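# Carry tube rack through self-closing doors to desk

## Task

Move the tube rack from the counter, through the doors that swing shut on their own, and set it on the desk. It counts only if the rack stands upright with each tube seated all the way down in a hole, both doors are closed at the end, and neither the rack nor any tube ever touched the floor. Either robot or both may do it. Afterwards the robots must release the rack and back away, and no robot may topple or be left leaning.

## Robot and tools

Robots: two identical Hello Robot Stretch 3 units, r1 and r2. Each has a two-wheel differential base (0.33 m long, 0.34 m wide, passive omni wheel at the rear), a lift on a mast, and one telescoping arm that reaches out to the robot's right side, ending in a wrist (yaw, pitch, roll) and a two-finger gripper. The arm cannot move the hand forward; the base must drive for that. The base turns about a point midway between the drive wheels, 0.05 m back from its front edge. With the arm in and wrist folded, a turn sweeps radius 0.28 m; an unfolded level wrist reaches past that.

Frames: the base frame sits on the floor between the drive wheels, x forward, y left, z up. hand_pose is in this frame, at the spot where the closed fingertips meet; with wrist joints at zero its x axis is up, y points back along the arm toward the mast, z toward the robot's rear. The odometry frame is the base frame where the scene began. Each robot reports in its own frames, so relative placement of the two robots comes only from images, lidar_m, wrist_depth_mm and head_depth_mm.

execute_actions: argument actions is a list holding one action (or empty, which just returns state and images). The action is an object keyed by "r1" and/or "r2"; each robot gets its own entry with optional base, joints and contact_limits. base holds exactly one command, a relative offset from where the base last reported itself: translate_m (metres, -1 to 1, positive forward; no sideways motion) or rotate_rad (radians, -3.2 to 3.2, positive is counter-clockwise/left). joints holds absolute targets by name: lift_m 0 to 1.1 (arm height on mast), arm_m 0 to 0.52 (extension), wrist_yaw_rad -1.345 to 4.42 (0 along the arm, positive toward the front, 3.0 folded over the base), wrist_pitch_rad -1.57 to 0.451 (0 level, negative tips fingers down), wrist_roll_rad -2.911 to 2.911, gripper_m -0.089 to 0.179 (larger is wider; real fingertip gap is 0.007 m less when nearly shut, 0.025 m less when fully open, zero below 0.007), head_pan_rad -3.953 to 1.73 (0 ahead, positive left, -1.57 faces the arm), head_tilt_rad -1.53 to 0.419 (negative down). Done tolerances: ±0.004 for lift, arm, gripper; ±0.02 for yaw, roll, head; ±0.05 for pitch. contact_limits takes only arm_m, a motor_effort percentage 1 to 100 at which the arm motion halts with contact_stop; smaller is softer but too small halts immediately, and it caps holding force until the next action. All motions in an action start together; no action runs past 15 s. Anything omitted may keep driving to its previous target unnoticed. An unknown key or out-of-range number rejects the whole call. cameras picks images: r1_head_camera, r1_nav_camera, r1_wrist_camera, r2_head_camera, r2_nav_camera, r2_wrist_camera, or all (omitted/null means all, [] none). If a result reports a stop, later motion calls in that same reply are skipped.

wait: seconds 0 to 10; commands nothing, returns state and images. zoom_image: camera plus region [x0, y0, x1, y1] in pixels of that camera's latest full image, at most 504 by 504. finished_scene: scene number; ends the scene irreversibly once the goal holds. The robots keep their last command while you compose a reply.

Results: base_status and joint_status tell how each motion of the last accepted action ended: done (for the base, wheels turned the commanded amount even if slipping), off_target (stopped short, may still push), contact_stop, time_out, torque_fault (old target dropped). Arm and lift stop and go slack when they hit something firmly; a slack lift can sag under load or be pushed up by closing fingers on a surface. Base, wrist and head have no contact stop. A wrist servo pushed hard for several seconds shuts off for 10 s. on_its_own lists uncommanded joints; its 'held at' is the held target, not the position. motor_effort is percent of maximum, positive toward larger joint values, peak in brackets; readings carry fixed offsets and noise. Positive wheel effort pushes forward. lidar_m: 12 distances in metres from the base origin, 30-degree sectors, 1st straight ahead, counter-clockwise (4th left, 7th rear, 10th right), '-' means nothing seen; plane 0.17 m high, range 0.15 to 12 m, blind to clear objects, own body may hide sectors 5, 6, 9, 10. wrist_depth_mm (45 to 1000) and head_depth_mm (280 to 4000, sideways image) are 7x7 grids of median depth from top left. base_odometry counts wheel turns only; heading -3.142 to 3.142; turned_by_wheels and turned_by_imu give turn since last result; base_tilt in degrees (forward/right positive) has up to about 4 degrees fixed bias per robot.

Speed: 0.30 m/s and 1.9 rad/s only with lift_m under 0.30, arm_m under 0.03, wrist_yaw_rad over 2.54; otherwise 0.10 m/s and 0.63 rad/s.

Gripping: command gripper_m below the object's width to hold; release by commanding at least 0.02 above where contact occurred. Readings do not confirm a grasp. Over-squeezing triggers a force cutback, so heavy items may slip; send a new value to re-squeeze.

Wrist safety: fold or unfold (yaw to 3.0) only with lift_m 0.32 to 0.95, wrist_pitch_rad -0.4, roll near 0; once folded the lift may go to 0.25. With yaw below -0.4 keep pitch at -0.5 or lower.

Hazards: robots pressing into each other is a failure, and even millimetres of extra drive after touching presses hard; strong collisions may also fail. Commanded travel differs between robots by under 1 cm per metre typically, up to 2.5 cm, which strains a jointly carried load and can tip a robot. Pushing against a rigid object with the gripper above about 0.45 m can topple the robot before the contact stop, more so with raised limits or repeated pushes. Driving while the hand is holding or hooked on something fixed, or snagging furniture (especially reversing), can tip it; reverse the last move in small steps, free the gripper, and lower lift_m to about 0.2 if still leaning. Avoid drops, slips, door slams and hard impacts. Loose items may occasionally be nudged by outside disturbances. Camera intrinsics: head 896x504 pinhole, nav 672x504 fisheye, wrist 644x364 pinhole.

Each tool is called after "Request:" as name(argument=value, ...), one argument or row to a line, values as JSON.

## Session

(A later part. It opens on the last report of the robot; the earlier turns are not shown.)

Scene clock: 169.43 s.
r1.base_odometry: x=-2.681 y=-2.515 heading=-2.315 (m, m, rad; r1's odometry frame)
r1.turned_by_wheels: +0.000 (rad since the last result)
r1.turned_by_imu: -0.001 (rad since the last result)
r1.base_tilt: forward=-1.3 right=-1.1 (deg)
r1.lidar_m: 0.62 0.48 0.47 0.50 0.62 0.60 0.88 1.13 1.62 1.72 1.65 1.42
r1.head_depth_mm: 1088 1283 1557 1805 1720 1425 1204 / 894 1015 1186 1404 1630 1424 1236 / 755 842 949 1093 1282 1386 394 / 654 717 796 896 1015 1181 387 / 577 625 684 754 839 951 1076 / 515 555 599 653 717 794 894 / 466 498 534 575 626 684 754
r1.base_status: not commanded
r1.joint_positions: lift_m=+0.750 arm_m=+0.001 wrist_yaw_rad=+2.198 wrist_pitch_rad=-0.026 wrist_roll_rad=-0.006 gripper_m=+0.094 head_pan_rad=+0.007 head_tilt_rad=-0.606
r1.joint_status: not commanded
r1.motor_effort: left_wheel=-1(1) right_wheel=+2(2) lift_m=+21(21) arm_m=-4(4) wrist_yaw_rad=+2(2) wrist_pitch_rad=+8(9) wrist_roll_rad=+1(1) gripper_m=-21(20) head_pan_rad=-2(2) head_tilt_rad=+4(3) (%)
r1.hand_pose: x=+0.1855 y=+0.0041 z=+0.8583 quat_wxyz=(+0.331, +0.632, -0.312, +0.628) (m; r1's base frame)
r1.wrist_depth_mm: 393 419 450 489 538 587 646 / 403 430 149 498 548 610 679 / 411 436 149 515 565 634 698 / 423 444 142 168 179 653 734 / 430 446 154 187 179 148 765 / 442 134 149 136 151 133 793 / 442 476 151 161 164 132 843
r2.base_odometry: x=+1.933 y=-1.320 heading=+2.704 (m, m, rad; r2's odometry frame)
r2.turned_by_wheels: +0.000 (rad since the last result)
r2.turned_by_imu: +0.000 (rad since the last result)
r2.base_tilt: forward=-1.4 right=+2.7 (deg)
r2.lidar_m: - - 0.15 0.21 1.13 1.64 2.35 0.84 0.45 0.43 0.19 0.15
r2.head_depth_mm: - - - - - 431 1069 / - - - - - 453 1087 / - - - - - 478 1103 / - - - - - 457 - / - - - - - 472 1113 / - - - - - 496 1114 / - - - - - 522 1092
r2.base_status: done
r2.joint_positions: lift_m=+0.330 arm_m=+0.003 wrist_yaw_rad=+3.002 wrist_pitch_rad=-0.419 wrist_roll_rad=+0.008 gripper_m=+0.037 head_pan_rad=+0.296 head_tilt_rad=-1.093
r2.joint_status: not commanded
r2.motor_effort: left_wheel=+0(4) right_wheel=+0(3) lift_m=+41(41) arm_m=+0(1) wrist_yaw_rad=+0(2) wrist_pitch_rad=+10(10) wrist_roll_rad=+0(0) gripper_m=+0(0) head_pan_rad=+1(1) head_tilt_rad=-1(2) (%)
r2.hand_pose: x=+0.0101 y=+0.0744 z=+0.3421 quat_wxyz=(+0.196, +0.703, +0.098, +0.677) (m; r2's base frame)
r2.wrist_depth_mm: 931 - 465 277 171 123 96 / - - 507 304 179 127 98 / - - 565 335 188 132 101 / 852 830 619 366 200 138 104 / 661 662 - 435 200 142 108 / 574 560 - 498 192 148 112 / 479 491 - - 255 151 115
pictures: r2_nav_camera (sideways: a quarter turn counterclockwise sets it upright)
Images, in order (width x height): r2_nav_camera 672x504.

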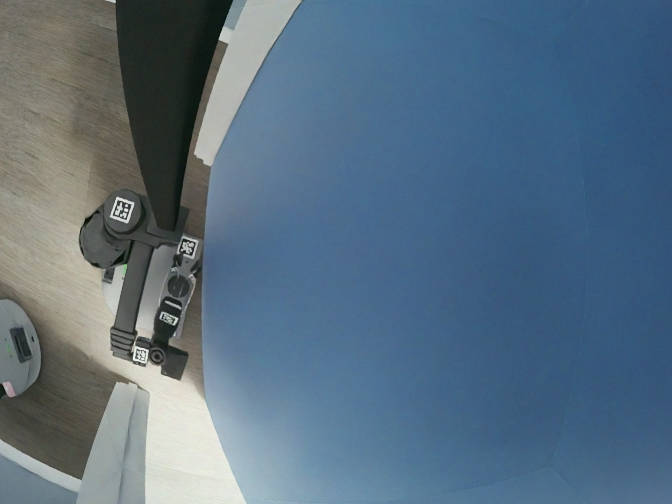

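Request:
execute_actions(
  actions=[
    {"r2":{"base":{"translate_m":-0.2},"joints":{"lift_m":0.28}},"r1":{"base":{"rotate_rad":0.4}}},
  ],
  cameras=[],
)

Request:
execute_actions(
  actions=[
    {"r2":{"base":{"rotate_rad":-0.14},"joints":{"head_pan_rad":-2.6,"head_tilt_rad":-0.9}}},
  ],
  cameras=["r2_nav_camera"],
)

Scene clock: 172.53 s.
r1.base_odometry: x=-2.681 y=-2.515 heading=-1.915 (m, m, rad; r1's odometry frame)
r1.turned_by_wheels: +0.400 (rad since the last result)
r1.turned_by_imu: +0.400 (rad since the last result)
r1.base_tilt: forward=-1.3 right=-1.1 (deg)
r1.lidar_m: 0.49 0.47 0.48 0.64 0.60 0.70 0.72 1.63 1.66 1.70 1.61 0.70
r1.head_depth_mm: 527 593 682 799 967 1218 1201 / 492 550 624 720 850 1044 1197 / 460 511 575 656 763 915 394 / 433 477 532 601 691 813 387 / 409 448 497 555 632 730 865 / 388 422 465 517 582 665 775 / 367 399 437 482 539 610 700
r1.base_status: done
r1.joint_positions: lift_m=+0.750 arm_m=+0.001 wrist_yaw_rad=+2.199 wrist_pitch_rad=-0.026 wrist_roll_rad=-0.006 gripper_m=+0.094 head_pan_rad=+0.007 head_tilt_rad=-0.606
r1.joint_status: not commanded
r1.motor_effort: left_wheel=+0(2) right_wheel=+2(5) lift_m=+21(21) arm_m=-4(4) wrist_yaw_rad=+1(2) wrist_pitch_rad=+9(9) wrist_roll_rad=+1(0) gripper_m=-21(20) head_pan_rad=-2(2) head_tilt_rad=+3(2) (%)
r1.hand_pose: x=+0.1855 y=+0.0042 z=+0.8583 quat_wxyz=(+0.331, +0.632, -0.312, +0.628) (m; r1's base frame)
r1.wrist_depth_mm: 458 447 437 428 424 417 409 / 467 461 149 439 432 426 415 / 479 472 149 452 440 438 427 / 494 482 142 168 179 447 438 / 512 496 154 186 179 147 449 / 526 133 149 136 151 133 459 / 536 525 151 161 164 132 466
r2.base_odometry: x=+2.115 y=-1.405 heading=+2.704 (m, m, rad; r2's odometry frame)
r2.turned_by_wheels: +0.000 (rad since the last result)
r2.turned_by_imu: +0.012 (rad since the last result)
r2.base_tilt: forward=-1.4 right=+2.7 (deg)
r2.lidar_m: 0.15 0.16 0.24 0.50 1.15 1.68 2.15 0.72 0.65 0.43 0.20 0.16
r2.head_depth_mm: - - - - 320 515 1049 / - - - - 341 634 1094 / - - - - 373 825 1106 / - - - 303 433 1125 - / - - - 319 514 1154 1109 / - - - 339 630 1190 1098 / - - - 372 817 1180 1093
r2.base_status: done
r2.joint_positions: lift_m=+0.281 arm_m=+0.003 wrist_yaw_rad=+3.002 wrist_pitch_rad=-0.419 wrist_roll_rad=+0.008 gripper_m=+0.037 head_pan_rad=+0.296 head_tilt_rad=-1.093
r2.joint_status: all done
r2.motor_effort: left_wheel=+0(9) right_wheel=-1(4) lift_m=+18(36) arm_m=+0(0) wrist_yaw_rad=+0(0) wrist_pitch_rad=+10(10) wrist_roll_rad=+0(0) gripper_m=+0(1) head_pan_rad=+1(1) head_tilt_rad=-2(2) (%)
r2.hand_pose: x=+0.0101 y=+0.0744 z=+0.2931 quat_wxyz=(+0.196, +0.703, +0.098, +0.677) (m; r2's base frame)
r2.wrist_depth_mm: 965 - - - 445 247 172 / - - - - 456 251 174 / 995 983 984 883 458 254 176 / 755 738 758 710 470 256 175 / 595 591 - 594 428 259 177 / 498 510 - 522 393 263 177 / 436 - - - 425 256 179
pictures: none
No camera images: the call's "cameras" was empty. Leave "cameras" out to get every camera's image.

Scene clock: 174.37 s.
r1.base_odometry: x=-2.681 y=-2.515 heading=-1.915 (m, m, rad; r1's odometry frame)
r1.turned_by_wheels: +0.000 (rad since the last result)
r1.turned_by_imu: -0.001 (rad since the last result)
r1.base_tilt: forward=-1.2 right=-1.1 (deg)
r1.lidar_m: 0.49 0.47 0.48 0.63 0.60 0.70 0.72 1.62 1.66 1.71 1.62 0.70
r1.head_depth_mm: 527 593 681 797 968 1220 1206 / 491 550 623 721 851 1046 1198 / 461 511 574 654 762 911 395 / 434 478 532 603 691 812 387 / 409 448 496 557 631 730 861 / 388 423 465 516 581 664 775 / 368 399 437 482 538 610 702
r1.base_status: not commanded
r1.joint_positions: lift_m=+0.750 arm_m=+0.001 wrist_yaw_rad=+2.199 wrist_pitch_rad=-0.026 wrist_roll_rad=-0.006 gripper_m=+0.094 head_pan_rad=+0.007 head_tilt_rad=-0.606
r1.joint_status: not commanded
r1.motor_effort: left_wheel=-1(1) right_wheel=+2(1) lift_m=+21(21) arm_m=-3(4) wrist_yaw_rad=+2(1) wrist_pitch_rad=+8(9) wrist_roll_rad=+0(0) gripper_m=-19(20) head_pan_rad=-2(3) head_tilt_rad=+2(3) (%)
r1.hand_pose: x=+0.1855 y=+0.0042 z=+0.8583 quat_wxyz=(+0.331, +0.632, -0.312, +0.628) (m; r1's base frame)
r1.wrist_depth_mm: 458 447 442 433 424 419 407 / 467 458 149 438 430 428 412 / 480 475 149 450 439 438 427 / 491 488 142 167 180 450 441 / 508 493 154 187 179 147 446 / 527 134 148 136 151 133 458 / 540 525 150 162 163 132 467
r2.base_odometry: x=+2.115 y=-1.405 heading=+2.564 (m, m, rad; r2's odometry frame)
r2.turned_by_wheels: -0.140 (rad since the last result)
r2.turned_by_imu: -0.141 (rad since the last result)
r2.base_tilt: forward=-1.5 right=+2.7 (deg)
r2.lidar_m: 0.15 0.16 0.21 0.50 1.11 1.46 2.15 1.53 0.65 0.43 0.23 0.16
r2.head_depth_mm: 1844 2114 1949 1613 1393 1218 1136 / 1935 2210 1953 1628 1392 1214 - / 2028 2294 1985 1637 1407 1228 - / 1793 2026 1980 1654 1242 1212 1150 / 1515 658 1865 1665 1253 1181 1115 / 1310 638 560 1645 1348 1249 1106 / 1152 801 535 1441 1449 1254 1107
r2.base_status: done
r2.joint_positions: lift_m=+0.281 arm_m=+0.003 wrist_yaw_rad=+3.002 wrist_pitch_rad=-0.419 wrist_roll_rad=+0.008 gripper_m=+0.037 head_pan_rad=-2.593 head_tilt_rad=-0.902
r2.joint_status: all done
r2.motor_effort: left_wheel=+2(8) right_wheel=-3(4) lift_m=+18(18) arm_m=+0(0) wrist_yaw_rad=+1(1) wrist_pitch_rad=+10(10) wrist_roll_rad=+0(0) gripper_m=+1(1) head_pan_rad=-3(34) head_tilt_rad=+1(12) (%)
r2.hand_pose: x=+0.0101 y=+0.0744 z=+0.2931 quat_wxyz=(+0.196, +0.703, +0.098, +0.677) (m; r2's base frame)
r2.wrist_depth_mm: 917 - 988 504 328 211 155 / 960 - - 545 339 216 158 / 975 973 966 605 354 222 162 / 735 750 752 672 371 228 165 / 618 601 - 587 354 233 167 / 499 497 - 513 332 237 171 / 449 - - - 420 239 174
pictures: r2_nav_camera (sideways: a quarter turn counterclockwise sets it upright)
Images, in order (width x height): r2_nav_camera 672x504.

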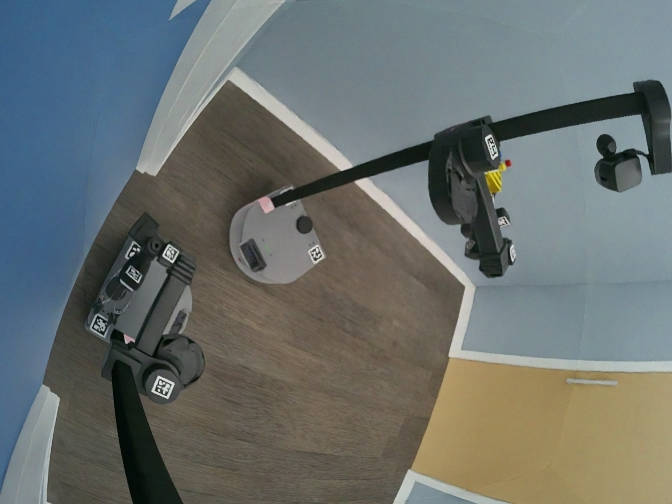

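Request:
execute_actions(
  actions=[
    {"r2":{"base":{"rotate_rad":-0.06}},"r1":{"base":{"rotate_rad":-1.3}}},
  ],
  cameras=[],
)

Request:
execute_actions(
  actions=[
    {"r2":{"base":{"translate_m":-0.6}}},
  ],
  cameras=["r2_nav_camera"],
)

Request:
execute_actions(
  actions=[
    {"r2":{"base":{"translate_m":-0.59}}},
  ],
  cameras=["r2_nav_camera"],
)

Scene clock: 177.83 s.
r1.base_odometry: x=-2.681 y=-2.515 heading=+3.069 (m, m, rad; r1's odometry frame)
r1.turned_by_wheels: -1.300 (rad since the last result)
r1.turned_by_imu: -1.304 (rad since the last result)
r1.base_tilt: forward=-1.2 right=-1.0 (deg)
r1.lidar_m: 1.61 0.99 0.55 0.47 0.47 0.54 0.61 0.59 0.72 1.20 1.62 1.85
r1.head_depth_mm: 1523 1699 1934 2127 1734 1420 1206 / 1483 1641 1868 2060 1736 1432 1233 / 1442 1597 1791 2005 1737 1432 394 / 1404 1547 1726 1976 1754 1440 387 / 1369 1505 1669 1877 1762 1457 1224 / 1315 1457 1615 1815 1781 1453 1225 / 1295 1416 1574 1763 1781 1451 1227
r1.base_status: done
r1.joint_positions: lift_m=+0.750 arm_m=+0.001 wrist_yaw_rad=+2.199 wrist_pitch_rad=-0.026 wrist_roll_rad=-0.006 gripper_m=+0.094 head_pan_rad=+0.007 head_tilt_rad=-0.606
r1.joint_status: not commanded
r1.motor_effort: left_wheel=+3(5) right_wheel=-1(4) lift_m=+21(21) arm_m=-4(3) wrist_yaw_rad=+1(1) wrist_pitch_rad=+9(8) wrist_roll_rad=+0(0) gripper_m=-21(19) head_pan_rad=-2(2) head_tilt_rad=+3(3) (%)
r1.hand_pose: x=+0.1855 y=+0.0042 z=+0.8583 quat_wxyz=(+0.331, +0.632, -0.312, +0.628) (m; r1's base frame)
r1.wrist_depth_mm: 497 618 877 - - - - / 502 637 149 - - - - / 506 647 149 - - - - / 511 635 142 168 180 - - / 525 594 154 186 180 147 - / 527 133 148 136 151 132 - / 508 659 151 161 163 132 -
r2.base_odometry: x=+2.115 y=-1.405 heading=+2.505 (m, m, rad; r2's odometry frame)
r2.turned_by_wheels: -0.060 (rad since the last result)
r2.turned_by_imu: -0.060 (rad since the last result)
r2.base_tilt: forward=-1.5 right=+2.6 (deg)
r2.lidar_m: 0.15 0.16 0.20 0.42 1.10 1.39 2.15 1.64 0.72 0.48 0.25 0.17
r2.head_depth_mm: 1816 2085 1922 1624 1385 1213 1124 / 1903 2196 1967 1629 1396 1218 - / 2002 2252 1981 1642 1396 1224 - / 1980 2251 2017 1663 1416 1225 1146 / 1673 838 1895 1682 1245 1215 1116 / 1417 785 663 1686 1253 1193 1107 / 1235 1282 950 1498 1408 1238 1113
r2.base_status: done
r2.joint_positions: lift_m=+0.281 arm_m=+0.003 wrist_yaw_rad=+3.002 wrist_pitch_rad=-0.419 wrist_roll_rad=+0.008 gripper_m=+0.037 head_pan_rad=-2.593 head_tilt_rad=-0.902
r2.joint_status: not commanded
r2.motor_effort: left_wheel=+2(8) right_wheel=-2(6) lift_m=+19(18) arm_m=+0(0) wrist_yaw_rad=+0(1) wrist_pitch_rad=+10(10) wrist_roll_rad=+0(0) gripper_m=+1(1) head_pan_rad=-3(3) head_tilt_rad=+2(2) (%)
r2.hand_pose: x=+0.0101 y=+0.0744 z=+0.2931 quat_wxyz=(+0.196, +0.703, +0.098, +0.677) (m; r2's base frame)
r2.wrist_depth_mm: 878 - 984 485 297 199 150 / 968 - - 525 313 207 153 / 968 - 969 591 327 211 157 / 741 748 734 640 337 218 161 / 603 588 - 602 332 225 165 / 508 496 - 513 314 233 169 / 444 - - - 405 233 173
pictures: none
No camera images: the call's "cameras" was empty. Leave "cameras" out to get every camera's image.

Scene clock: 181.47 s.
r1.base_odometry: x=-2.681 y=-2.515 heading=+3.069 (m, m, rad; r1's odometry frame)
r1.turned_by_wheels: +0.000 (rad since the last result)
r1.turned_by_imu: -0.001 (rad since the last result)
r1.base_tilt: forward=-1.2 right=-1.0 (deg)
r1.lidar_m: 1.61 1.00 0.55 0.47 0.47 0.54 0.61 0.60 0.77 1.20 0.58 1.85
r1.head_depth_mm: 1525 1699 1917 2116 1735 1415 1204 / 1485 1655 1859 2049 1742 1420 1234 / 1446 1602 1787 1999 1753 1433 394 / 1401 1550 1734 1975 1751 1439 387 / 1365 1512 1669 1883 1765 1442 1222 / 1320 1451 1621 1816 1770 1450 1230 / 1300 1426 1570 1762 1794 1451 1229
r1.base_status: not commanded
r1.joint_positions: lift_m=+0.750 arm_m=+0.001 wrist_yaw_rad=+2.199 wrist_pitch_rad=-0.026 wrist_roll_rad=-0.006 gripper_m=+0.094 head_pan_rad=+0.007 head_tilt_rad=-0.606
r1.joint_status: not commanded
r1.motor_effort: left_wheel=+4(2) right_wheel=-1(1) lift_m=+21(21) arm_m=-4(3) wrist_yaw_rad=+1(2) wrist_pitch_rad=+9(9) wrist_roll_rad=+0(0) gripper_m=-20(20) head_pan_rad=-2(2) head_tilt_rad=+3(4) (%)
r1.hand_pose: x=+0.1855 y=+0.0042 z=+0.8583 quat_wxyz=(+0.331, +0.632, -0.312, +0.628) (m; r1's base frame)
r1.wrist_depth_mm: 495 624 860 - - - - / 504 635 147 - - - - / 514 645 149 - - - - / 516 632 142 168 180 - - / 525 591 154 187 179 147 - / 523 133 149 136 151 133 - / 513 646 151 162 164 132 -
r2.base_odometry: x=+2.597 y=-1.762 heading=+2.505 (m, m, rad; r2's odometry frame)
r2.turned_by_wheels: +0.000 (rad since the last result)
r2.turned_by_imu: -0.001 (rad since the last result)
r2.base_tilt: forward=-1.6 right=+2.6 (deg)
r2.lidar_m: 0.75 0.76 0.87 1.01 1.03 1.30 1.55 1.57 1.16 0.58 0.58 0.81
r2.head_depth_mm: 1321 1502 1762 1612 1384 1212 1129 / 1380 1577 1802 1616 1395 1217 - / 1436 1656 1874 1637 1406 1224 - / 1500 1763 1955 1657 1415 1231 1143 / 1588 1833 1962 1661 1423 1242 1120 / 1505 1638 1816 1685 1430 1244 1112 / 1316 1420 1532 1611 1439 1258 1115
r2.base_status: done
r2.joint_positions: lift_m=+0.281 arm_m=+0.003 wrist_yaw_rad=+3.002 wrist_pitch_rad=-0.419 wrist_roll_rad=+0.008 gripper_m=+0.037 head_pan_rad=-2.593 head_tilt_rad=-0.902
r2.joint_status: not commanded
r2.motor_effort: left_wheel=+2(7) right_wheel=-2(7) lift_m=+18(19) arm_m=-1(1) wrist_yaw_rad=+0(1) wrist_pitch_rad=+10(10) wrist_roll_rad=+0(0) gripper_m=+0(1) head_pan_rad=-3(3) head_tilt_rad=+1(2) (%)
r2.hand_pose: x=+0.0101 y=+0.0744 z=+0.2931 quat_wxyz=(+0.196, +0.703, +0.098, +0.677) (m; r2's base frame)
r2.wrist_depth_mm: 806 - 947 994 - 823 611 / 860 - - - - 837 640 / 927 957 979 995 956 882 677 / 759 744 766 761 742 735 696 / 611 590 - 596 631 602 595 / 499 494 - 517 511 494 505 / 441 - - - 428 435 436
pictures: r2_nav_camera (sideways: a quarter turn counterclockwise sets it upright)
Images, in order (width x height): r2_nav_camera 672x504.

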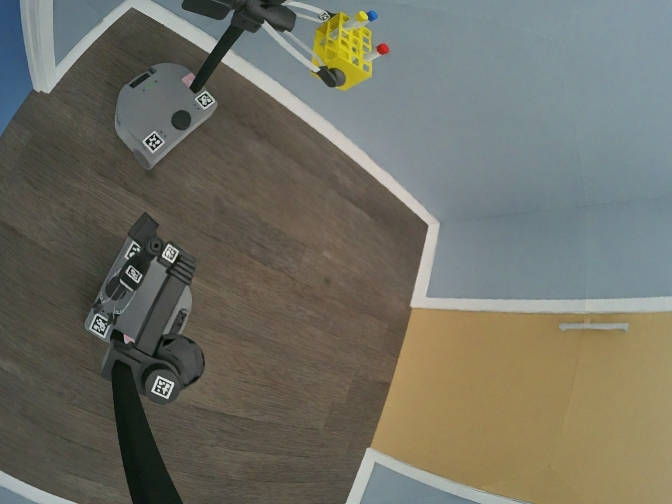

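Scene clock: 185.07 s.
r1.base_odometry: x=-2.681 y=-2.515 heading=+3.069 (m, m, rad; r1's odometry frame)
r1.turned_by_wheels: +0.000 (rad since the last result)
r1.turned_by_imu: -0.001 (rad since the last result)
r1.base_tilt: forward=-1.3 right=-1.1 (deg)
r1.lidar_m: 1.61 0.99 0.55 0.47 0.47 0.54 0.61 0.60 0.77 1.20 1.62 0.91
r1.head_depth_mm: 1530 1700 1924 2114 1125 1244 1201 / 1475 1647 1854 2052 1725 1358 1236 / 1443 1597 1795 1994 1733 1435 394 / 1408 1548 1729 1971 1750 1435 387 / 1366 1509 1665 1877 1764 1443 1223 / 1308 1454 1623 1821 1775 1445 1228 / 1298 1418 1575 1766 1782 1464 1236
r1.base_status: not commanded
r1.joint_positions: lift_m=+0.750 arm_m=+0.001 wrist_yaw_rad=+2.199 wrist_pitch_rad=-0.026 wrist_roll_rad=-0.006 gripper_m=+0.094 head_pan_rad=+0.007 head_tilt_rad=-0.606
r1.joint_status: not commanded
r1.motor_effort: left_wheel=+3(3) right_wheel=-1(1) lift_m=+21(21) arm_m=-3(3) wrist_yaw_rad=+2(1) wrist_pitch_rad=+9(9) wrist_roll_rad=+0(0) gripper_m=-21(20) head_pan_rad=-3(3) head_tilt_rad=+3(3) (%)
r1.hand_pose: x=+0.1855 y=+0.0042 z=+0.8583 quat_wxyz=(+0.331, +0.632, -0.312, +0.628) (m; r1's base frame)
r1.wrist_depth_mm: 493 631 881 - - - - / 499 639 146 - - - - / 510 645 149 - - - - / 522 633 142 168 179 - - / 520 591 154 188 179 147 - / 520 133 149 136 151 133 - / 514 647 151 161 164 132 -
r2.base_odometry: x=+3.071 y=-2.113 heading=+2.505 (m, m, rad; r2's odometry frame)
r2.turned_by_wheels: +0.000 (rad since the last result)
r2.turned_by_imu: -0.001 (rad since the last result)
r2.base_tilt: forward=-1.5 right=+2.6 (deg)
r2.lidar_m: 1.34 1.30 1.02 0.95 0.96 1.03 0.97 0.98 1.24 1.15 1.16 0.91
r2.head_depth_mm: 813 928 1087 1294 1387 1214 1129 / 847 979 1146 1398 1387 1211 - / 886 1029 1216 1522 1405 1218 - / 923 1078 1308 1572 1415 1235 1153 / 970 1149 1392 1633 1422 1238 1123 / 1029 1221 1514 1684 1445 1250 1107 / 1085 1302 1583 1660 1449 1249 1108
r2.base_status: done
r2.joint_positions: lift_m=+0.281 arm_m=+0.003 wrist_yaw_rad=+3.002 wrist_pitch_rad=-0.419 wrist_roll_rad=+0.008 gripper_m=+0.037 head_pan_rad=-2.593 head_tilt_rad=-0.902
r2.joint_status: not commanded
r2.motor_effort: left_wheel=+2(7) right_wheel=-2(6) lift_m=+18(18) arm_m=+1(1) wrist_yaw_rad=+1(1) wrist_pitch_rad=+10(10) wrist_roll_rad=+0(0) gripper_m=+1(1) head_pan_rad=-3(2) head_tilt_rad=+1(1) (%)
r2.hand_pose: x=+0.0101 y=+0.0744 z=+0.2931 quat_wxyz=(+0.196, +0.703, +0.098, +0.677) (m; r2's base frame)
r2.wrist_depth_mm: 784 - 888 907 - - - / 866 - 930 - - - - / 884 894 985 - 976 995 959 / 757 727 749 732 742 752 745 / 589 604 - 602 623 592 591 / 498 492 - 518 518 504 498 / 445 - - - 426 435 434
pictures: r2_nav_camera (sideways: a quarter turn counterclockwise sets it upright)
Images, in order (width x height): r2_nav_camera 672x504.

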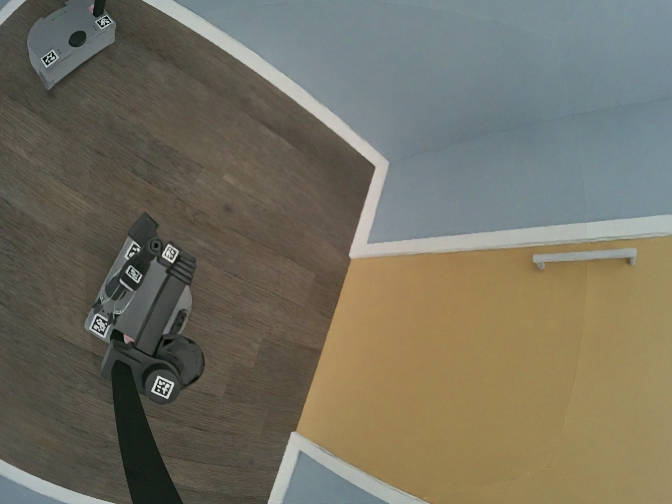

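Request:
execute_actions(
  actions=[
    {"r2":{"base":{"rotate_rad":-1.515},"joints":{"lift_m":0.89,"head_pan_rad":-1.57,"head_tilt_rad":-0.4}}},
  ],
  cameras=[],
)

Request:
execute_actions(
  actions=[
    {"r2":{"base":{"translate_m":0.1},"joints":{"wrist_yaw_rad":0.0,"gripper_m":0.09}}},
  ],
  cameras=[],
)

Request:
execute_actions(
  actions=[
    {"r2":{"base":{"translate_m":0.42},"joints":{"wrist_pitch_rad":0.0,"arm_m":0.3}}},
  ],
  cameras=["r2_nav_camera","r2_wrist_camera","r1_nav_camera"],
)

Scene clock: 192.00 s.
r1.base_odometry: x=-2.681 y=-2.515 heading=+3.069 (m, m, rad; r1's odometry frame)
r1.turned_by_wheels: +0.000 (rad since the last result)
r1.turned_by_imu: -0.002 (rad since the last result)
r1.base_tilt: forward=-1.3 right=-1.1 (deg)
r1.lidar_m: 1.61 1.00 0.56 0.47 0.47 0.54 0.61 0.60 0.77 1.20 1.62 0.88
r1.head_depth_mm: 1530 1695 1908 2111 1731 1354 1199 / 1481 1651 1847 2056 1737 1421 1229 / 1440 1602 1789 2009 1744 1428 394 / 1403 1542 1732 1960 1766 1435 387 / 1369 1502 1671 1884 1762 1443 1225 / 1312 1465 1608 1819 1772 1451 1226 / 1297 1422 1574 1752 1776 1449 1233
r1.base_status: not commanded
r1.joint_positions: lift_m=+0.750 arm_m=+0.001 wrist_yaw_rad=+2.199 wrist_pitch_rad=-0.026 wrist_roll_rad=-0.006 gripper_m=+0.094 head_pan_rad=+0.007 head_tilt_rad=-0.606
r1.joint_status: not commanded
r1.motor_effort: left_wheel=+2(2) right_wheel=-2(1) lift_m=+21(21) arm_m=-4(3) wrist_yaw_rad=+1(1) wrist_pitch_rad=+9(9) wrist_roll_rad=+1(1) gripper_m=-20(20) head_pan_rad=-2(2) head_tilt_rad=+3(3) (%)
r1.hand_pose: x=+0.1855 y=+0.0042 z=+0.8583 quat_wxyz=(+0.331, +0.632, -0.312, +0.628) (m; r1's base frame)
r1.wrist_depth_mm: 496 623 866 - - - - / 500 630 146 - - - - / 508 639 149 - - - - / 516 632 142 168 180 - - / 524 597 154 186 179 147 - / 524 133 149 137 151 132 - / 510 653 151 161 164 132 -
r2.base_odometry: x=+3.071 y=-2.113 heading=+0.990 (m, m, rad; r2's odometry frame)
r2.turned_by_wheels: -1.515 (rad since the last result)
r2.turned_by_imu: -1.535 (rad since the last result)
r2.base_tilt: forward=-1.6 right=+2.6 (deg)
r2.lidar_m: 1.15 1.05 0.91 1.33 1.35 1.00 0.94 0.97 1.02 0.97 0.99 1.21
r2.head_depth_mm: 804 859 918 995 1089 1184 1269 / 800 856 916 993 1078 1186 1282 / 797 852 915 991 1080 1175 1284 / 792 847 908 988 1067 1173 1273 / 792 846 905 972 1056 1160 1277 / 790 840 902 974 1059 1164 1270 / 785 838 901 971 1056 1150 1271
r2.base_status: done
r2.joint_positions: lift_m=+0.889 arm_m=+0.003 wrist_yaw_rad=+3.002 wrist_pitch_rad=-0.419 wrist_roll_rad=+0.008 gripper_m=+0.037 head_pan_rad=-1.577 head_tilt_rad=-0.408
r2.joint_status: all done
r2.motor_effort: left_wheel=+3(7) right_wheel=-1(7) lift_m=+46(51) arm_m=+1(0) wrist_yaw_rad=+1(2) wrist_pitch_rad=+10(10) wrist_roll_rad=+0(0) gripper_m=+1(0) head_pan_rad=+3(34) head_tilt_rad=+4(22) (%)
r2.hand_pose: x=+0.0101 y=+0.0744 z=+0.9019 quat_wxyz=(+0.196, +0.703, +0.098, +0.677) (m; r2's base frame)
r2.wrist_depth_mm: - - - - - 783 803 / - - - - - - 628 / - - - - - - - / - - - - - - - / - - - - - - - / - - - - - - - / - - - - - - -
pictures: none
No camera images: the call's "cameras" was empty. Leave "cameras" out to get every camera's image.

Scene clock: 194.50 s.
r1.base_odometry: x=-2.681 y=-2.515 heading=+3.069 (m, m, rad; r1's odometry frame)
r1.turned_by_wheels: +0.000 (rad since the last result)
r1.turned_by_imu: -0.001 (rad since the last result)
r1.base_tilt: forward=-1.2 right=-1.1 (deg)
r1.lidar_m: 1.61 1.00 0.56 0.47 0.47 0.54 0.61 0.60 0.77 1.20 1.62 0.80
r1.head_depth_mm: 1530 1658 1925 2113 1722 1260 1171 / 1481 1638 1856 2045 1729 1386 1233 / 1447 1596 1790 1991 1750 1429 394 / 1409 1546 1740 1963 1752 1446 387 / 1369 1514 1669 1878 1770 1444 1218 / 1315 1457 1634 1835 1771 1447 1231 / 1302 1427 1574 1758 1787 1456 1231
r1.base_status: not commanded
r1.joint_positions: lift_m=+0.750 arm_m=+0.001 wrist_yaw_rad=+2.199 wrist_pitch_rad=-0.026 wrist_roll_rad=-0.006 gripper_m=+0.094 head_pan_rad=+0.007 head_tilt_rad=-0.606
r1.joint_status: not commanded
r1.motor_effort: left_wheel=+3(2) right_wheel=-2(1) lift_m=+21(21) arm_m=-4(3) wrist_yaw_rad=+1(2) wrist_pitch_rad=+9(9) wrist_roll_rad=+0(1) gripper_m=-20(20) head_pan_rad=-3(2) head_tilt_rad=+3(3) (%)
r1.hand_pose: x=+0.1855 y=+0.0042 z=+0.8583 quat_wxyz=(+0.331, +0.632, -0.312, +0.628) (m; r1's base frame)
r1.wrist_depth_mm: 496 632 861 - - - - / 502 633 146 - - - - / 506 649 149 - - - - / 516 633 142 168 179 - - / 517 591 155 186 180 147 - / 529 133 149 136 151 133 - / 510 652 151 161 164 132 -
r2.base_odometry: x=+3.126 y=-2.029 heading=+0.990 (m, m, rad; r2's odometry frame)
r2.turned_by_wheels: +0.000 (rad since the last result)
r2.turned_by_imu: +0.000 (rad since the last result)
r2.base_tilt: forward=-1.5 right=+2.6 (deg)
r2.lidar_m: 1.05 1.07 0.84 1.34 1.37 1.11 1.05 1.07 1.01 0.96 0.98 1.11
r2.head_depth_mm: 798 852 919 993 1076 1180 1288 / 797 850 917 982 1071 1183 - / 795 844 913 979 1067 1180 - / 787 841 901 976 1061 1163 1268 / 784 839 901 969 1059 1158 1270 / 781 837 895 966 1055 1156 1266 / 780 833 892 966 1043 1147 1252
r2.base_status: done
r2.joint_positions: lift_m=+0.889 arm_m=+0.003 wrist_yaw_rad=+0.002 wrist_pitch_rad=-0.419 wrist_roll_rad=+0.008 gripper_m=+0.090 head_pan_rad=-1.577 head_tilt_rad=-0.408
r2.joint_status: all done
r2.motor_effort: left_wheel=+2(7) right_wheel=-2(2) lift_m=+46(46) arm_m=+1(1) wrist_yaw_rad=-1(1) wrist_pitch_rad=+10(10) wrist_roll_rad=+0(0) gripper_m=+1(98) head_pan_rad=+2(2) head_tilt_rad=+3(4) (%)
r2.hand_pose: x=-0.0211 y=-0.3720 z=+0.9019 quat_wxyz=(+0.689, +0.147, -0.694, -0.147) (m; r2's base frame)
r2.wrist_depth_mm: 617 639 637 650 680 666 684 / 663 682 700 717 715 752 745 / 736 722 765 768 798 813 818 / 780 828 831 857 884 894 933 / 890 891 894 946 944 - - / 973 - - - - - - / - - - - - - -
pictures: none
No camera images: the call's "cameras" was empty. Leave "cameras" out to get every camera's image.

Scene clock: 199.70 s.
r1.base_odometry: x=-2.681 y=-2.515 heading=+3.069 (m, m, rad; r1's odometry frame)
r1.turned_by_wheels: +0.000 (rad since the last result)
r1.turned_by_imu: -0.001 (rad since the last result)
r1.base_tilt: forward=-1.2 right=-1.1 (deg)
r1.lidar_m: 0.57 0.99 0.56 0.47 0.47 0.54 0.61 0.60 0.77 1.20 1.62 1.85
r1.head_depth_mm: 1529 556 1916 2106 1731 1422 1206 / 1486 531 550 2052 1736 1426 1129 / 456 496 536 660 1587 1190 394 / 1365 1463 1723 1955 1762 1263 387 / 541 1420 1680 1882 1759 1449 1228 / 1315 1452 1606 1814 1774 1455 1229 / 1299 1419 1574 1756 1792 1452 1233
r1.base_status: not commanded
r1.joint_positions: lift_m=+0.750 arm_m=+0.001 wrist_yaw_rad=+2.199 wrist_pitch_rad=-0.026 wrist_roll_rad=-0.006 gripper_m=+0.094 head_pan_rad=+0.007 head_tilt_rad=-0.606
r1.joint_status: not commanded
r1.motor_effort: left_wheel=+2(2) right_wheel=-1(1) lift_m=+21(21) arm_m=-4(4) wrist_yaw_rad=+1(2) wrist_pitch_rad=+9(9) wrist_roll_rad=+0(0) gripper_m=-20(19) head_pan_rad=-2(2) head_tilt_rad=+4(4) (%)
r1.hand_pose: x=+0.1855 y=+0.0042 z=+0.8583 quat_wxyz=(+0.331, +0.632, -0.312, +0.628) (m; r1's base frame)
r1.wrist_depth_mm: 496 627 864 - - - 396 / 505 630 146 - - 923 - / 507 642 149 - - - - / 513 635 142 168 179 - - / 522 600 154 188 179 147 - / 526 134 149 136 151 132 - / 507 660 150 161 164 132 -
r2.base_odometry: x=+3.357 y=-1.678 heading=+0.990 (m, m, rad; r2's odometry frame)
r2.turned_by_wheels: +0.000 (rad since the last result)
r2.turned_by_imu: +0.000 (rad since the last result)
r2.base_tilt: forward=-1.5 right=+2.7 (deg)
r2.lidar_m: 0.63 0.64 0.76 0.67 1.39 1.55 1.46 1.42 0.99 0.92 0.95 0.67
r2.head_depth_mm: 775 828 892 963 - 1160 1257 / 775 826 891 948 - 1151 1250 / 769 822 884 940 - 1142 1255 / 768 809 873 939 1030 1125 1245 / 757 809 868 934 1025 1119 1235 / 758 812 872 941 1018 1119 1239 / 759 806 867 937 1017 1109 1214
r2.base_status: done
r2.joint_positions: lift_m=+0.889 arm_m=+0.300 wrist_yaw_rad=+0.000 wrist_pitch_rad=-0.024 wrist_roll_rad=+0.008 gripper_m=+0.090 head_pan_rad=-1.577 head_tilt_rad=-0.408
r2.joint_status: all done
r2.motor_effort: left_wheel=+2(8) right_wheel=-3(4) lift_m=+45(46) arm_m=+4(5) wrist_yaw_rad=+1(1) wrist_pitch_rad=+13(13) wrist_roll_rad=+0(0) gripper_m=+0(0) head_pan_rad=+2(2) head_tilt_rad=+3(4) (%)
r2.hand_pose: x=-0.0214 y=-0.7002 z=+0.9980 quat_wxyz=(+0.705, +0.009, -0.710, -0.009) (m; r2's base frame)
r2.wrist_depth_mm: 353 362 361 369 381 386 389 / 363 365 373 381 393 400 408 / 372 374 381 397 403 416 424 / 386 391 400 401 420 427 432 / 398 398 415 424 420 443 453 / 410 407 428 435 439 451 464 / 426 432 435 452 458 463 487
pictures: r1_nav_camera (sideways: a quarter turn counterclockwise sets it upright), r2_nav_camera (sideways: a quarter turn counterclockwise sets it upright), r2_wrist_camera
Images, in order (width x height): r1_nav_camera 672x504, r2_nav_camera 672x504, r2_wrist_camera 644x364.

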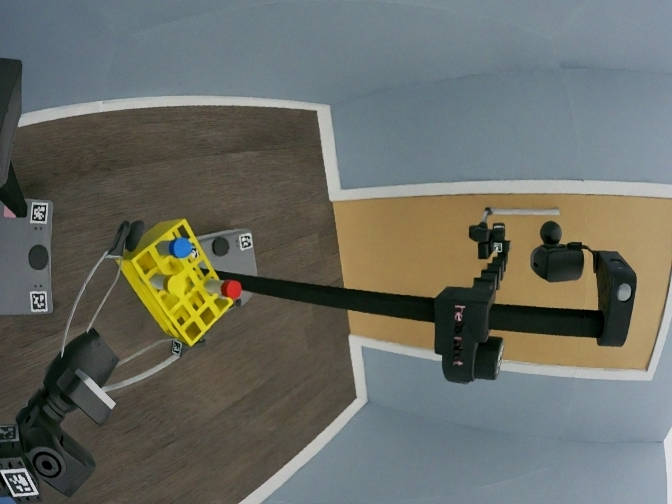

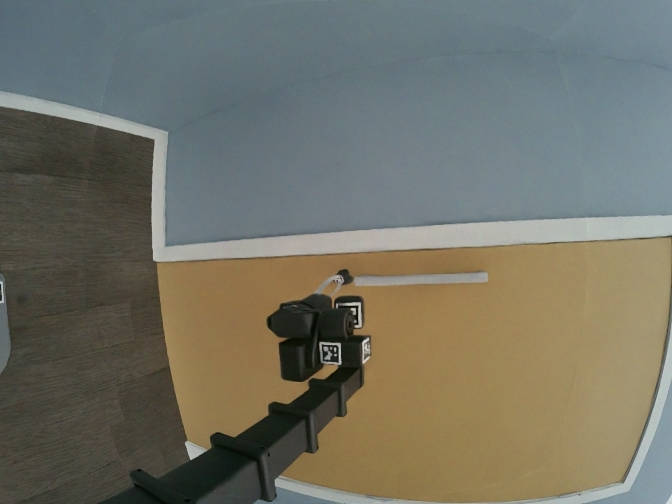

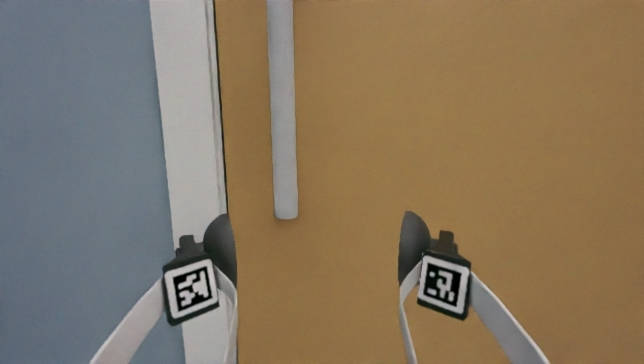

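Request:
execute_actions(
  actions=[
    {"r2":{"base":{"translate_m":0.03},"joints":{"arm_m":0.43,"lift_m":0.91}}},
  ],
  cameras=["r2_wrist_camera"],
)

Request:
execute_actions(
  actions=[
    {"r2":{"joints":{"arm_m":0.49},"contact_limits":{"arm_m":15}}},
  ],
  cameras=["r2_wrist_camera"],
)

Scene clock: 202.37 s.
r1.base_odometry: x=-2.681 y=-2.515 heading=+3.069 (m, m, rad; r1's odometry frame)
r1.turned_by_wheels: +0.000 (rad since the last result)
r1.turned_by_imu: -0.001 (rad since the last result)
r1.base_tilt: forward=-1.3 right=-1.1 (deg)
r1.lidar_m: 0.56 0.99 0.55 0.47 0.47 0.54 0.61 0.59 0.77 1.20 1.62 1.85
r1.head_depth_mm: 1522 1624 1935 2105 1728 1413 1205 / 1485 507 1863 2048 1741 1427 1186 / 460 497 536 1957 1643 1198 395 / 1349 514 1664 1923 1709 1228 387 / 522 1156 1678 1874 1763 1443 1226 / 1274 1455 1610 1813 1764 1443 1226 / 1300 1427 1572 1754 1783 1455 1231
r1.base_status: not commanded
r1.joint_positions: lift_m=+0.750 arm_m=+0.001 wrist_yaw_rad=+2.199 wrist_pitch_rad=-0.026 wrist_roll_rad=-0.006 gripper_m=+0.094 head_pan_rad=+0.007 head_tilt_rad=-0.606
r1.joint_status: not commanded
r1.motor_effort: left_wheel=+2(2) right_wheel=-1(1) lift_m=+21(21) arm_m=-4(4) wrist_yaw_rad=+1(1) wrist_pitch_rad=+9(8) wrist_roll_rad=+0(0) gripper_m=-21(20) head_pan_rad=-2(2) head_tilt_rad=+2(3) (%)
r1.hand_pose: x=+0.1855 y=+0.0042 z=+0.8583 quat_wxyz=(+0.331, +0.632, -0.312, +0.628) (m; r1's base frame)
r1.wrist_depth_mm: 493 624 867 - - - 501 / 506 631 146 - - - - / 507 642 149 - - - - / 516 639 142 168 180 - - / 531 596 154 187 179 148 - / 524 134 149 136 151 133 - / 510 646 151 161 164 132 -
r2.base_odometry: x=+3.373 y=-1.653 heading=+0.990 (m, m, rad; r2's odometry frame)
r2.turned_by_wheels: +0.000 (rad since the last result)
r2.turned_by_imu: +0.000 (rad since the last result)
r2.base_tilt: forward=-1.6 right=+2.7 (deg)
r2.lidar_m: 0.60 0.61 0.75 0.67 1.40 1.58 1.49 1.41 0.99 0.92 0.91 0.64
r2.head_depth_mm: 773 824 893 948 - 1157 1250 / 771 825 884 - 1049 1137 1252 / 768 821 872 - 1047 1139 1256 / 765 811 867 940 1028 1130 1242 / 757 804 871 940 1024 1123 1241 / 757 808 863 940 1021 1116 1227 / 756 808 864 936 1015 1112 1230
r2.base_status: done
r2.joint_positions: lift_m=+0.909 arm_m=+0.430 wrist_yaw_rad=+0.000 wrist_pitch_rad=-0.023 wrist_roll_rad=+0.008 gripper_m=+0.090 head_pan_rad=-1.577 head_tilt_rad=-0.408
r2.joint_status: all done
r2.motor_effort: left_wheel=+2(7) right_wheel=-2(3) lift_m=+46(47) arm_m=+4(5) wrist_yaw_rad=+1(1) wrist_pitch_rad=+13(13) wrist_roll_rad=+0(0) gripper_m=+0(1) head_pan_rad=+2(2) head_tilt_rad=+4(3) (%)
r2.hand_pose: x=-0.0214 y=-0.8302 z=+1.0181 quat_wxyz=(+0.705, +0.009, -0.710, -0.009) (m; r2's base frame)
r2.wrist_depth_mm: 235 227 247 248 256 260 263 / 242 237 252 252 263 269 275 / 250 243 259 261 267 274 282 / 256 250 266 273 276 286 291 / 266 261 275 278 287 296 301 / 269 274 286 289 296 301 309 / 283 278 292 300 307 315 322
pictures: r2_wrist_camera
Images, in order (width x height): r2_wrist_camera 644x364.

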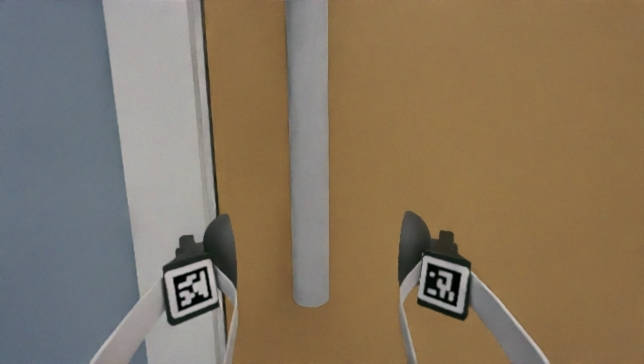

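Scene clock: 203.97 s.
r1.base_odometry: x=-2.681 y=-2.515 heading=+3.069 (m, m, rad; r1's odometry frame)
r1.turned_by_wheels: +0.000 (rad since the last result)
r1.turned_by_imu: +0.000 (rad since the last result)
r1.base_tilt: forward=-1.2 right=-1.1 (deg)
r1.lidar_m: 0.56 1.00 0.55 0.47 0.47 0.54 0.61 0.60 0.77 1.20 1.62 1.85
r1.head_depth_mm: 1530 1649 1922 2106 1722 1418 1202 / 1482 507 1858 2060 1738 1427 1180 / 460 499 535 1945 1639 1199 394 / 1352 515 1654 1921 1711 1230 387 / 522 1496 1660 1884 1770 1438 1226 / 1275 1454 1611 1824 1783 1448 1227 / 1294 1421 1567 1754 1776 1457 1228
r1.base_status: not commanded
r1.joint_positions: lift_m=+0.750 arm_m=+0.001 wrist_yaw_rad=+2.199 wrist_pitch_rad=-0.026 wrist_roll_rad=-0.006 gripper_m=+0.094 head_pan_rad=+0.007 head_tilt_rad=-0.606
r1.joint_status: not commanded
r1.motor_effort: left_wheel=+3(2) right_wheel=-1(1) lift_m=+21(21) arm_m=-3(3) wrist_yaw_rad=+1(2) wrist_pitch_rad=+8(8) wrist_roll_rad=+0(0) gripper_m=-20(20) head_pan_rad=-2(2) head_tilt_rad=+4(1) (%)
r1.hand_pose: x=+0.1855 y=+0.0042 z=+0.8583 quat_wxyz=(+0.331, +0.632, -0.312, +0.628) (m; r1's base frame)
r1.wrist_depth_mm: 499 617 875 - - - 497 / 503 636 146 - - - - / 512 642 149 - - - - / 518 627 141 168 179 - - / 518 591 154 188 180 147 - / 522 133 149 136 151 132 - / 506 656 150 162 164 132 -
r2.base_odometry: x=+3.373 y=-1.653 heading=+0.990 (m, m, rad; r2's odometry frame)
r2.turned_by_wheels: +0.000 (rad since the last result)
r2.turned_by_imu: +0.000 (rad since the last result)
r2.base_tilt: forward=-1.5 right=+2.7 (deg)
r2.lidar_m: 0.60 0.61 0.75 0.66 1.40 1.58 1.49 1.41 0.99 0.92 0.91 0.63
r2.head_depth_mm: 774 825 886 950 - 1148 1240 / 772 819 884 - 1046 1139 1252 / 766 819 874 - 1041 1138 1249 / 766 808 869 953 1025 1126 1238 / 758 804 870 944 1024 1121 1235 / 758 811 869 938 1020 1117 1230 / 756 809 869 935 1011 1115 1221
r2.base_status: not commanded
r2.joint_positions: lift_m=+0.909 arm_m=+0.490 wrist_yaw_rad=+0.000 wrist_pitch_rad=-0.023 wrist_roll_rad=+0.008 gripper_m=+0.090 head_pan_rad=-1.577 head_tilt_rad=-0.408
r2.joint_status: all done
r2.motor_effort: left_wheel=+2(2) right_wheel=-2(2) lift_m=+46(46) arm_m=+4(3) wrist_yaw_rad=+1(0) wrist_pitch_rad=+13(13) wrist_roll_rad=+0(0) gripper_m=+1(0) head_pan_rad=+2(3) head_tilt_rad=+3(4) (%)
r2.contact_limits: arm_m 15 (drawing in: default 15, maximum 24; extending or still: default 21, maximum 35)
r2.hand_pose: x=-0.0214 y=-0.8902 z=+1.0181 quat_wxyz=(+0.705, +0.009, -0.710, -0.009) (m; r2's base frame)
r2.wrist_depth_mm: 171 176 189 126 198 200 203 / 176 180 195 130 203 207 212 / 183 184 201 134 210 213 218 / 196 188 208 139 214 220 223 / 201 196 214 144 220 226 232 / 208 199 222 150 228 234 240 / 219 208 227 230 236 243 247
pictures: r2_wrist_camera
Images, in order (width x height): r2_wrist_camera 644x364.

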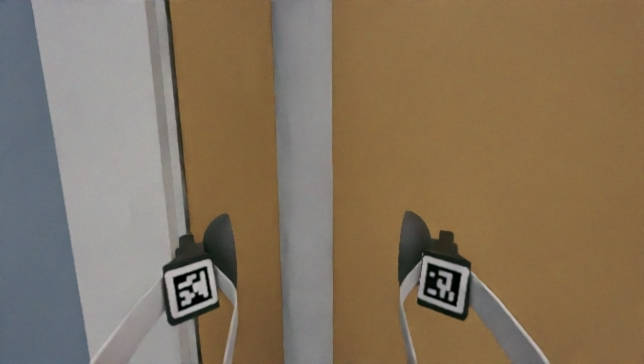

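Request:
execute_actions(
  actions=[
    {"r2":{"base":{"translate_m":0.005},"joints":{"gripper_m":-0.01}}},
  ],
  cameras=[],
)

Request:
execute_actions(
  actions=[
    {"r2":{"base":{"translate_m":-0.035},"joints":{"arm_m":0.42,"wrist_yaw_rad":0.087},"contact_limits":{"arm_m":15}}},
  ],
  cameras=[],
)

Request:
execute_actions(
  actions=[
    {"r2":{"base":{"translate_m":-0.042},"joints":{"arm_m":0.354,"wrist_yaw_rad":0.175},"contact_limits":{"arm_m":15}}},
  ],
  cameras=["r2_wrist_camera"],
)

Scene clock: 206.23 s.
r1.base_odometry: x=-2.681 y=-2.515 heading=+3.069 (m, m, rad; r1's odometry frame)
r1.turned_by_wheels: +0.000 (rad since the last result)
r1.turned_by_imu: -0.001 (rad since the last result)
r1.base_tilt: forward=-1.3 right=-1.0 (deg)
r1.lidar_m: 0.56 1.00 0.56 0.47 0.47 0.54 0.61 0.60 0.77 1.20 1.62 1.85
r1.head_depth_mm: 1521 1657 1924 2093 1720 1414 1205 / 1486 507 1850 2065 1743 1424 1184 / 1394 498 536 1952 1702 1228 394 / 1348 515 579 1919 1707 1231 387 / 524 1501 1683 1879 1768 1439 1223 / 1259 1452 1612 1815 1775 1441 1227 / 1292 1418 1569 1752 1780 1455 1231
r1.base_status: not commanded
r1.joint_positions: lift_m=+0.750 arm_m=+0.001 wrist_yaw_rad=+2.199 wrist_pitch_rad=-0.026 wrist_roll_rad=-0.006 gripper_m=+0.094 head_pan_rad=+0.007 head_tilt_rad=-0.606
r1.joint_status: not commanded
r1.motor_effort: left_wheel=+2(2) right_wheel=-1(1) lift_m=+21(21) arm_m=-4(4) wrist_yaw_rad=+1(2) wrist_pitch_rad=+8(9) wrist_roll_rad=+0(0) gripper_m=-20(20) head_pan_rad=-2(2) head_tilt_rad=+2(1) (%)
r1.hand_pose: x=+0.1855 y=+0.0042 z=+0.8583 quat_wxyz=(+0.331, +0.632, -0.312, +0.628) (m; r1's base frame)
r1.wrist_depth_mm: 495 625 882 - - - 477 / 497 626 146 - - - - / 508 641 149 - - - - / 518 633 142 168 179 - - / 523 598 154 187 179 147 - / 527 133 149 136 151 133 - / 508 644 150 161 164 132 -
r2.base_odometry: x=+3.376 y=-1.649 heading=+0.990 (m, m, rad; r2's odometry frame)
r2.turned_by_wheels: +0.000 (rad since the last result)
r2.turned_by_imu: +0.000 (rad since the last result)
r2.base_tilt: forward=-1.4 right=+2.7 (deg)
r2.lidar_m: 0.60 0.61 0.75 0.67 1.40 1.58 1.50 1.41 0.98 0.92 0.90 0.63
r2.head_depth_mm: 772 823 884 944 - 1144 1250 / 768 821 884 - 1036 1131 1257 / 765 810 868 - 1032 1133 1246 / 763 807 873 943 1027 1107 1245 / 749 804 867 939 1023 1120 1244 / 757 807 868 939 1019 1115 1227 / 757 805 871 934 1013 1105 1220
r2.base_status: done
r2.joint_positions: lift_m=+0.909 arm_m=+0.490 wrist_yaw_rad=+0.000 wrist_pitch_rad=-0.023 wrist_roll_rad=+0.008 gripper_m=-0.009 head_pan_rad=-1.577 head_tilt_rad=-0.408
r2.joint_status: all done
r2.motor_effort: left_wheel=+4(5) right_wheel=-2(3) lift_m=+45(46) arm_m=+1(4) wrist_yaw_rad=+0(1) wrist_pitch_rad=+12(13) wrist_roll_rad=+0(0) gripper_m=-20(100) head_pan_rad=+2(3) head_tilt_rad=+4(3) (%)
r2.hand_pose: x=-0.0214 y=-0.8905 z=+1.0182 quat_wxyz=(+0.705, +0.008, -0.710, -0.008) (m; r2's base frame)
r2.wrist_depth_mm: 171 173 186 123 193 198 202 / 177 179 192 127 200 205 206 / 190 183 197 131 207 209 214 / 195 190 204 135 213 218 223 / 203 195 209 138 220 224 228 / 210 200 217 142 229 232 236 / 217 207 224 150 232 237 244
pictures: none
No camera images: the call's "cameras" was empty. Leave "cameras" out to get every camera's image.

Scene clock: 207.93 s.
r1.base_odometry: x=-2.681 y=-2.515 heading=+3.069 (m, m, rad; r1's odometry frame)
r1.turned_by_wheels: +0.000 (rad since the last result)
r1.turned_by_imu: +0.000 (rad since the last result)
r1.base_tilt: forward=-1.3 right=-1.0 (deg)
r1.lidar_m: 0.57 0.99 0.55 0.47 0.47 0.54 0.61 0.60 0.77 1.20 1.62 1.85
r1.head_depth_mm: 1520 528 1926 2117 1730 1414 1205 / 1461 512 1830 2064 1746 1420 1136 / 457 492 536 659 1595 1196 395 / 1326 1105 1672 1894 1761 1262 387 / 542 1211 1598 1813 1771 1435 1225 / 1275 1440 1607 1818 1769 1452 1223 / 1300 1419 1577 1746 1790 1456 1230
r1.base_status: not commanded
r1.joint_positions: lift_m=+0.750 arm_m=+0.001 wrist_yaw_rad=+2.199 wrist_pitch_rad=-0.026 wrist_roll_rad=-0.006 gripper_m=+0.094 head_pan_rad=+0.007 head_tilt_rad=-0.606
r1.joint_status: not commanded
r1.motor_effort: left_wheel=+2(2) right_wheel=-1(2) lift_m=+21(21) arm_m=-4(4) wrist_yaw_rad=+2(2) wrist_pitch_rad=+9(9) wrist_roll_rad=+0(1) gripper_m=-19(19) head_pan_rad=-2(1) head_tilt_rad=+3(3) (%)
r1.hand_pose: x=+0.1855 y=+0.0042 z=+0.8583 quat_wxyz=(+0.331, +0.632, -0.312, +0.628) (m; r1's base frame)
r1.wrist_depth_mm: 492 619 872 - - - 415 / 506 637 147 - - - - / 509 634 148 - - - - / 515 630 141 167 180 - - / 526 597 154 187 179 147 - / 523 133 149 136 151 133 - / 511 650 150 161 164 132 -
r2.base_odometry: x=+3.357 y=-1.678 heading=+0.991 (m, m, rad; r2's odometry frame)
r2.turned_by_wheels: +0.000 (rad since the last result)
r2.turned_by_imu: +0.001 (rad since the last result)
r2.base_tilt: forward=-1.5 right=+2.7 (deg)
r2.lidar_m: 0.63 0.64 0.76 0.67 1.40 1.55 1.46 1.41 0.93 0.86 0.96 0.67
r2.head_depth_mm: 730 778 844 900 - 1094 1209 / 721 769 825 871 979 1066 1178 / 711 761 817 - 970 1057 1162 / 700 740 785 866 955 1049 1175 / 736 800 860 932 1025 1125 1238 / 758 811 868 938 1024 1117 1230 / 758 810 864 934 1012 1116 1224
r2.base_status: done
r2.joint_positions: lift_m=+0.909 arm_m=+0.421 wrist_yaw_rad=+0.091 wrist_pitch_rad=-0.024 wrist_roll_rad=+0.008 gripper_m=-0.009 head_pan_rad=-1.577 head_tilt_rad=-0.408
r2.joint_status: all done
r2.motor_effort: left_wheel=+5(11) right_wheel=-4(8) lift_m=+45(46) arm_m=-4(6) wrist_yaw_rad=-3(28) wrist_pitch_rad=+13(13) wrist_roll_rad=+0(0) gripper_m=-20(22) head_pan_rad=+2(3) head_tilt_rad=+3(4) (%)
r2.contact_limits: arm_m 15 (drawing in: default 15, maximum 24; extending or still: default 21, maximum 35)
r2.hand_pose: x=+0.0018 y=-0.8201 z=+1.0180 quat_wxyz=(+0.704, +0.041, -0.708, +0.023) (m; r2's base frame)
r2.wrist_depth_mm: 263 252 186 123 194 196 199 / 270 259 193 127 199 203 206 / 278 273 199 131 206 210 213 / 290 284 205 135 213 216 221 / 299 294 210 138 219 224 228 / 304 306 218 142 226 231 235 / 321 316 226 149 232 238 245
pictures: none
No camera images: the call's "cameras" was empty. Leave "cameras" out to get every camera's image.

Scene clock: 209.63 s.
r1.base_odometry: x=-2.681 y=-2.515 heading=+3.069 (m, m, rad; r1's odometry frame)
r1.turned_by_wheels: +0.000 (rad since the last result)
r1.turned_by_imu: +0.000 (rad since the last result)
r1.base_tilt: forward=-1.2 right=-1.1 (deg)
r1.lidar_m: 0.58 0.99 0.55 0.47 0.47 0.54 0.61 0.59 0.77 1.20 1.62 1.85
r1.head_depth_mm: 1515 518 1919 2095 1727 1422 1203 / 461 500 571 1978 1687 1352 1120 / 1373 760 1653 1864 1644 1193 394 / 540 1435 1610 1832 1754 1340 387 / 1211 1293 1526 1737 1757 1441 1219 / 1252 1448 1615 1823 1769 1453 1228 / 1295 1420 1575 1769 1784 1457 1231
r1.base_status: not commanded
r1.joint_positions: lift_m=+0.750 arm_m=+0.001 wrist_yaw_rad=+2.199 wrist_pitch_rad=-0.026 wrist_roll_rad=-0.006 gripper_m=+0.094 head_pan_rad=+0.007 head_tilt_rad=-0.606
r1.joint_status: not commanded
r1.motor_effort: left_wheel=+2(3) right_wheel=-1(1) lift_m=+21(21) arm_m=-4(3) wrist_yaw_rad=+1(2) wrist_pitch_rad=+8(9) wrist_roll_rad=+0(0) gripper_m=-20(20) head_pan_rad=-2(3) head_tilt_rad=+2(3) (%)
r1.hand_pose: x=+0.1855 y=+0.0042 z=+0.8583 quat_wxyz=(+0.331, +0.632, -0.312, +0.628) (m; r1's base frame)
r1.wrist_depth_mm: 494 621 847 - - - 400 / 502 628 146 - - - 710 / 510 647 149 - - - 423 / 514 631 142 168 180 - - / 524 602 154 187 179 147 - / 522 133 149 136 151 132 - / 507 659 150 161 163 132 -
r2.base_odometry: x=+3.334 y=-1.713 heading=+0.991 (m, m, rad; r2's odometry frame)
r2.turned_by_wheels: +0.000 (rad since the last result)
r2.turned_by_imu: +0.001 (rad since the last result)
r2.base_tilt: forward=-1.5 right=+2.7 (deg)
r2.lidar_m: 0.67 0.69 0.69 0.68 1.39 1.50 1.42 1.42 0.89 0.78 0.96 0.71
r2.head_depth_mm: 692 740 797 858 - 1045 1163 / 676 720 776 823 945 1011 1121 / 659 705 759 800 920 975 1084 / 646 680 733 776 869 944 1053 / 637 688 750 913 1004 1111 1239 / 754 809 872 946 1024 1118 1240 / 761 809 873 940 1018 1115 1226
r2.base_status: done
r2.joint_positions: lift_m=+0.909 arm_m=+0.355 wrist_yaw_rad=+0.184 wrist_pitch_rad=-0.024 wrist_roll_rad=+0.008 gripper_m=-0.009 head_pan_rad=-1.577 head_tilt_rad=-0.408
r2.joint_status: all done
r2.motor_effort: left_wheel=+6(9) right_wheel=-6(10) lift_m=+46(45) arm_m=-4(5) wrist_yaw_rad=-9(28) wrist_pitch_rad=+13(14) wrist_roll_rad=+0(0) gripper_m=-20(22) head_pan_rad=+3(2) head_tilt_rad=+4(3) (%)
r2.contact_limits: arm_m 15 (drawing in: default 15, maximum 24; extending or still: default 21, maximum 35)
r2.hand_pose: x=+0.0254 y=-0.7507 z=+1.0178 quat_wxyz=(+0.702, +0.074, -0.706, +0.056) (m; r2's base frame)
r2.wrist_depth_mm: 357 343 186 123 193 197 199 / 368 360 193 126 199 202 206 / 377 365 199 131 205 208 213 / 389 383 203 135 212 216 218 / 406 393 212 137 219 221 226 / 428 413 304 142 226 229 233 / 439 425 226 150 233 238 241
pictures: r2_wrist_camera
Images, in order (width x height): r2_wrist_camera 644x364.

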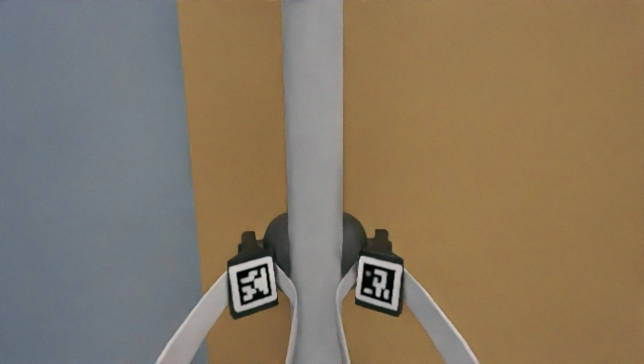

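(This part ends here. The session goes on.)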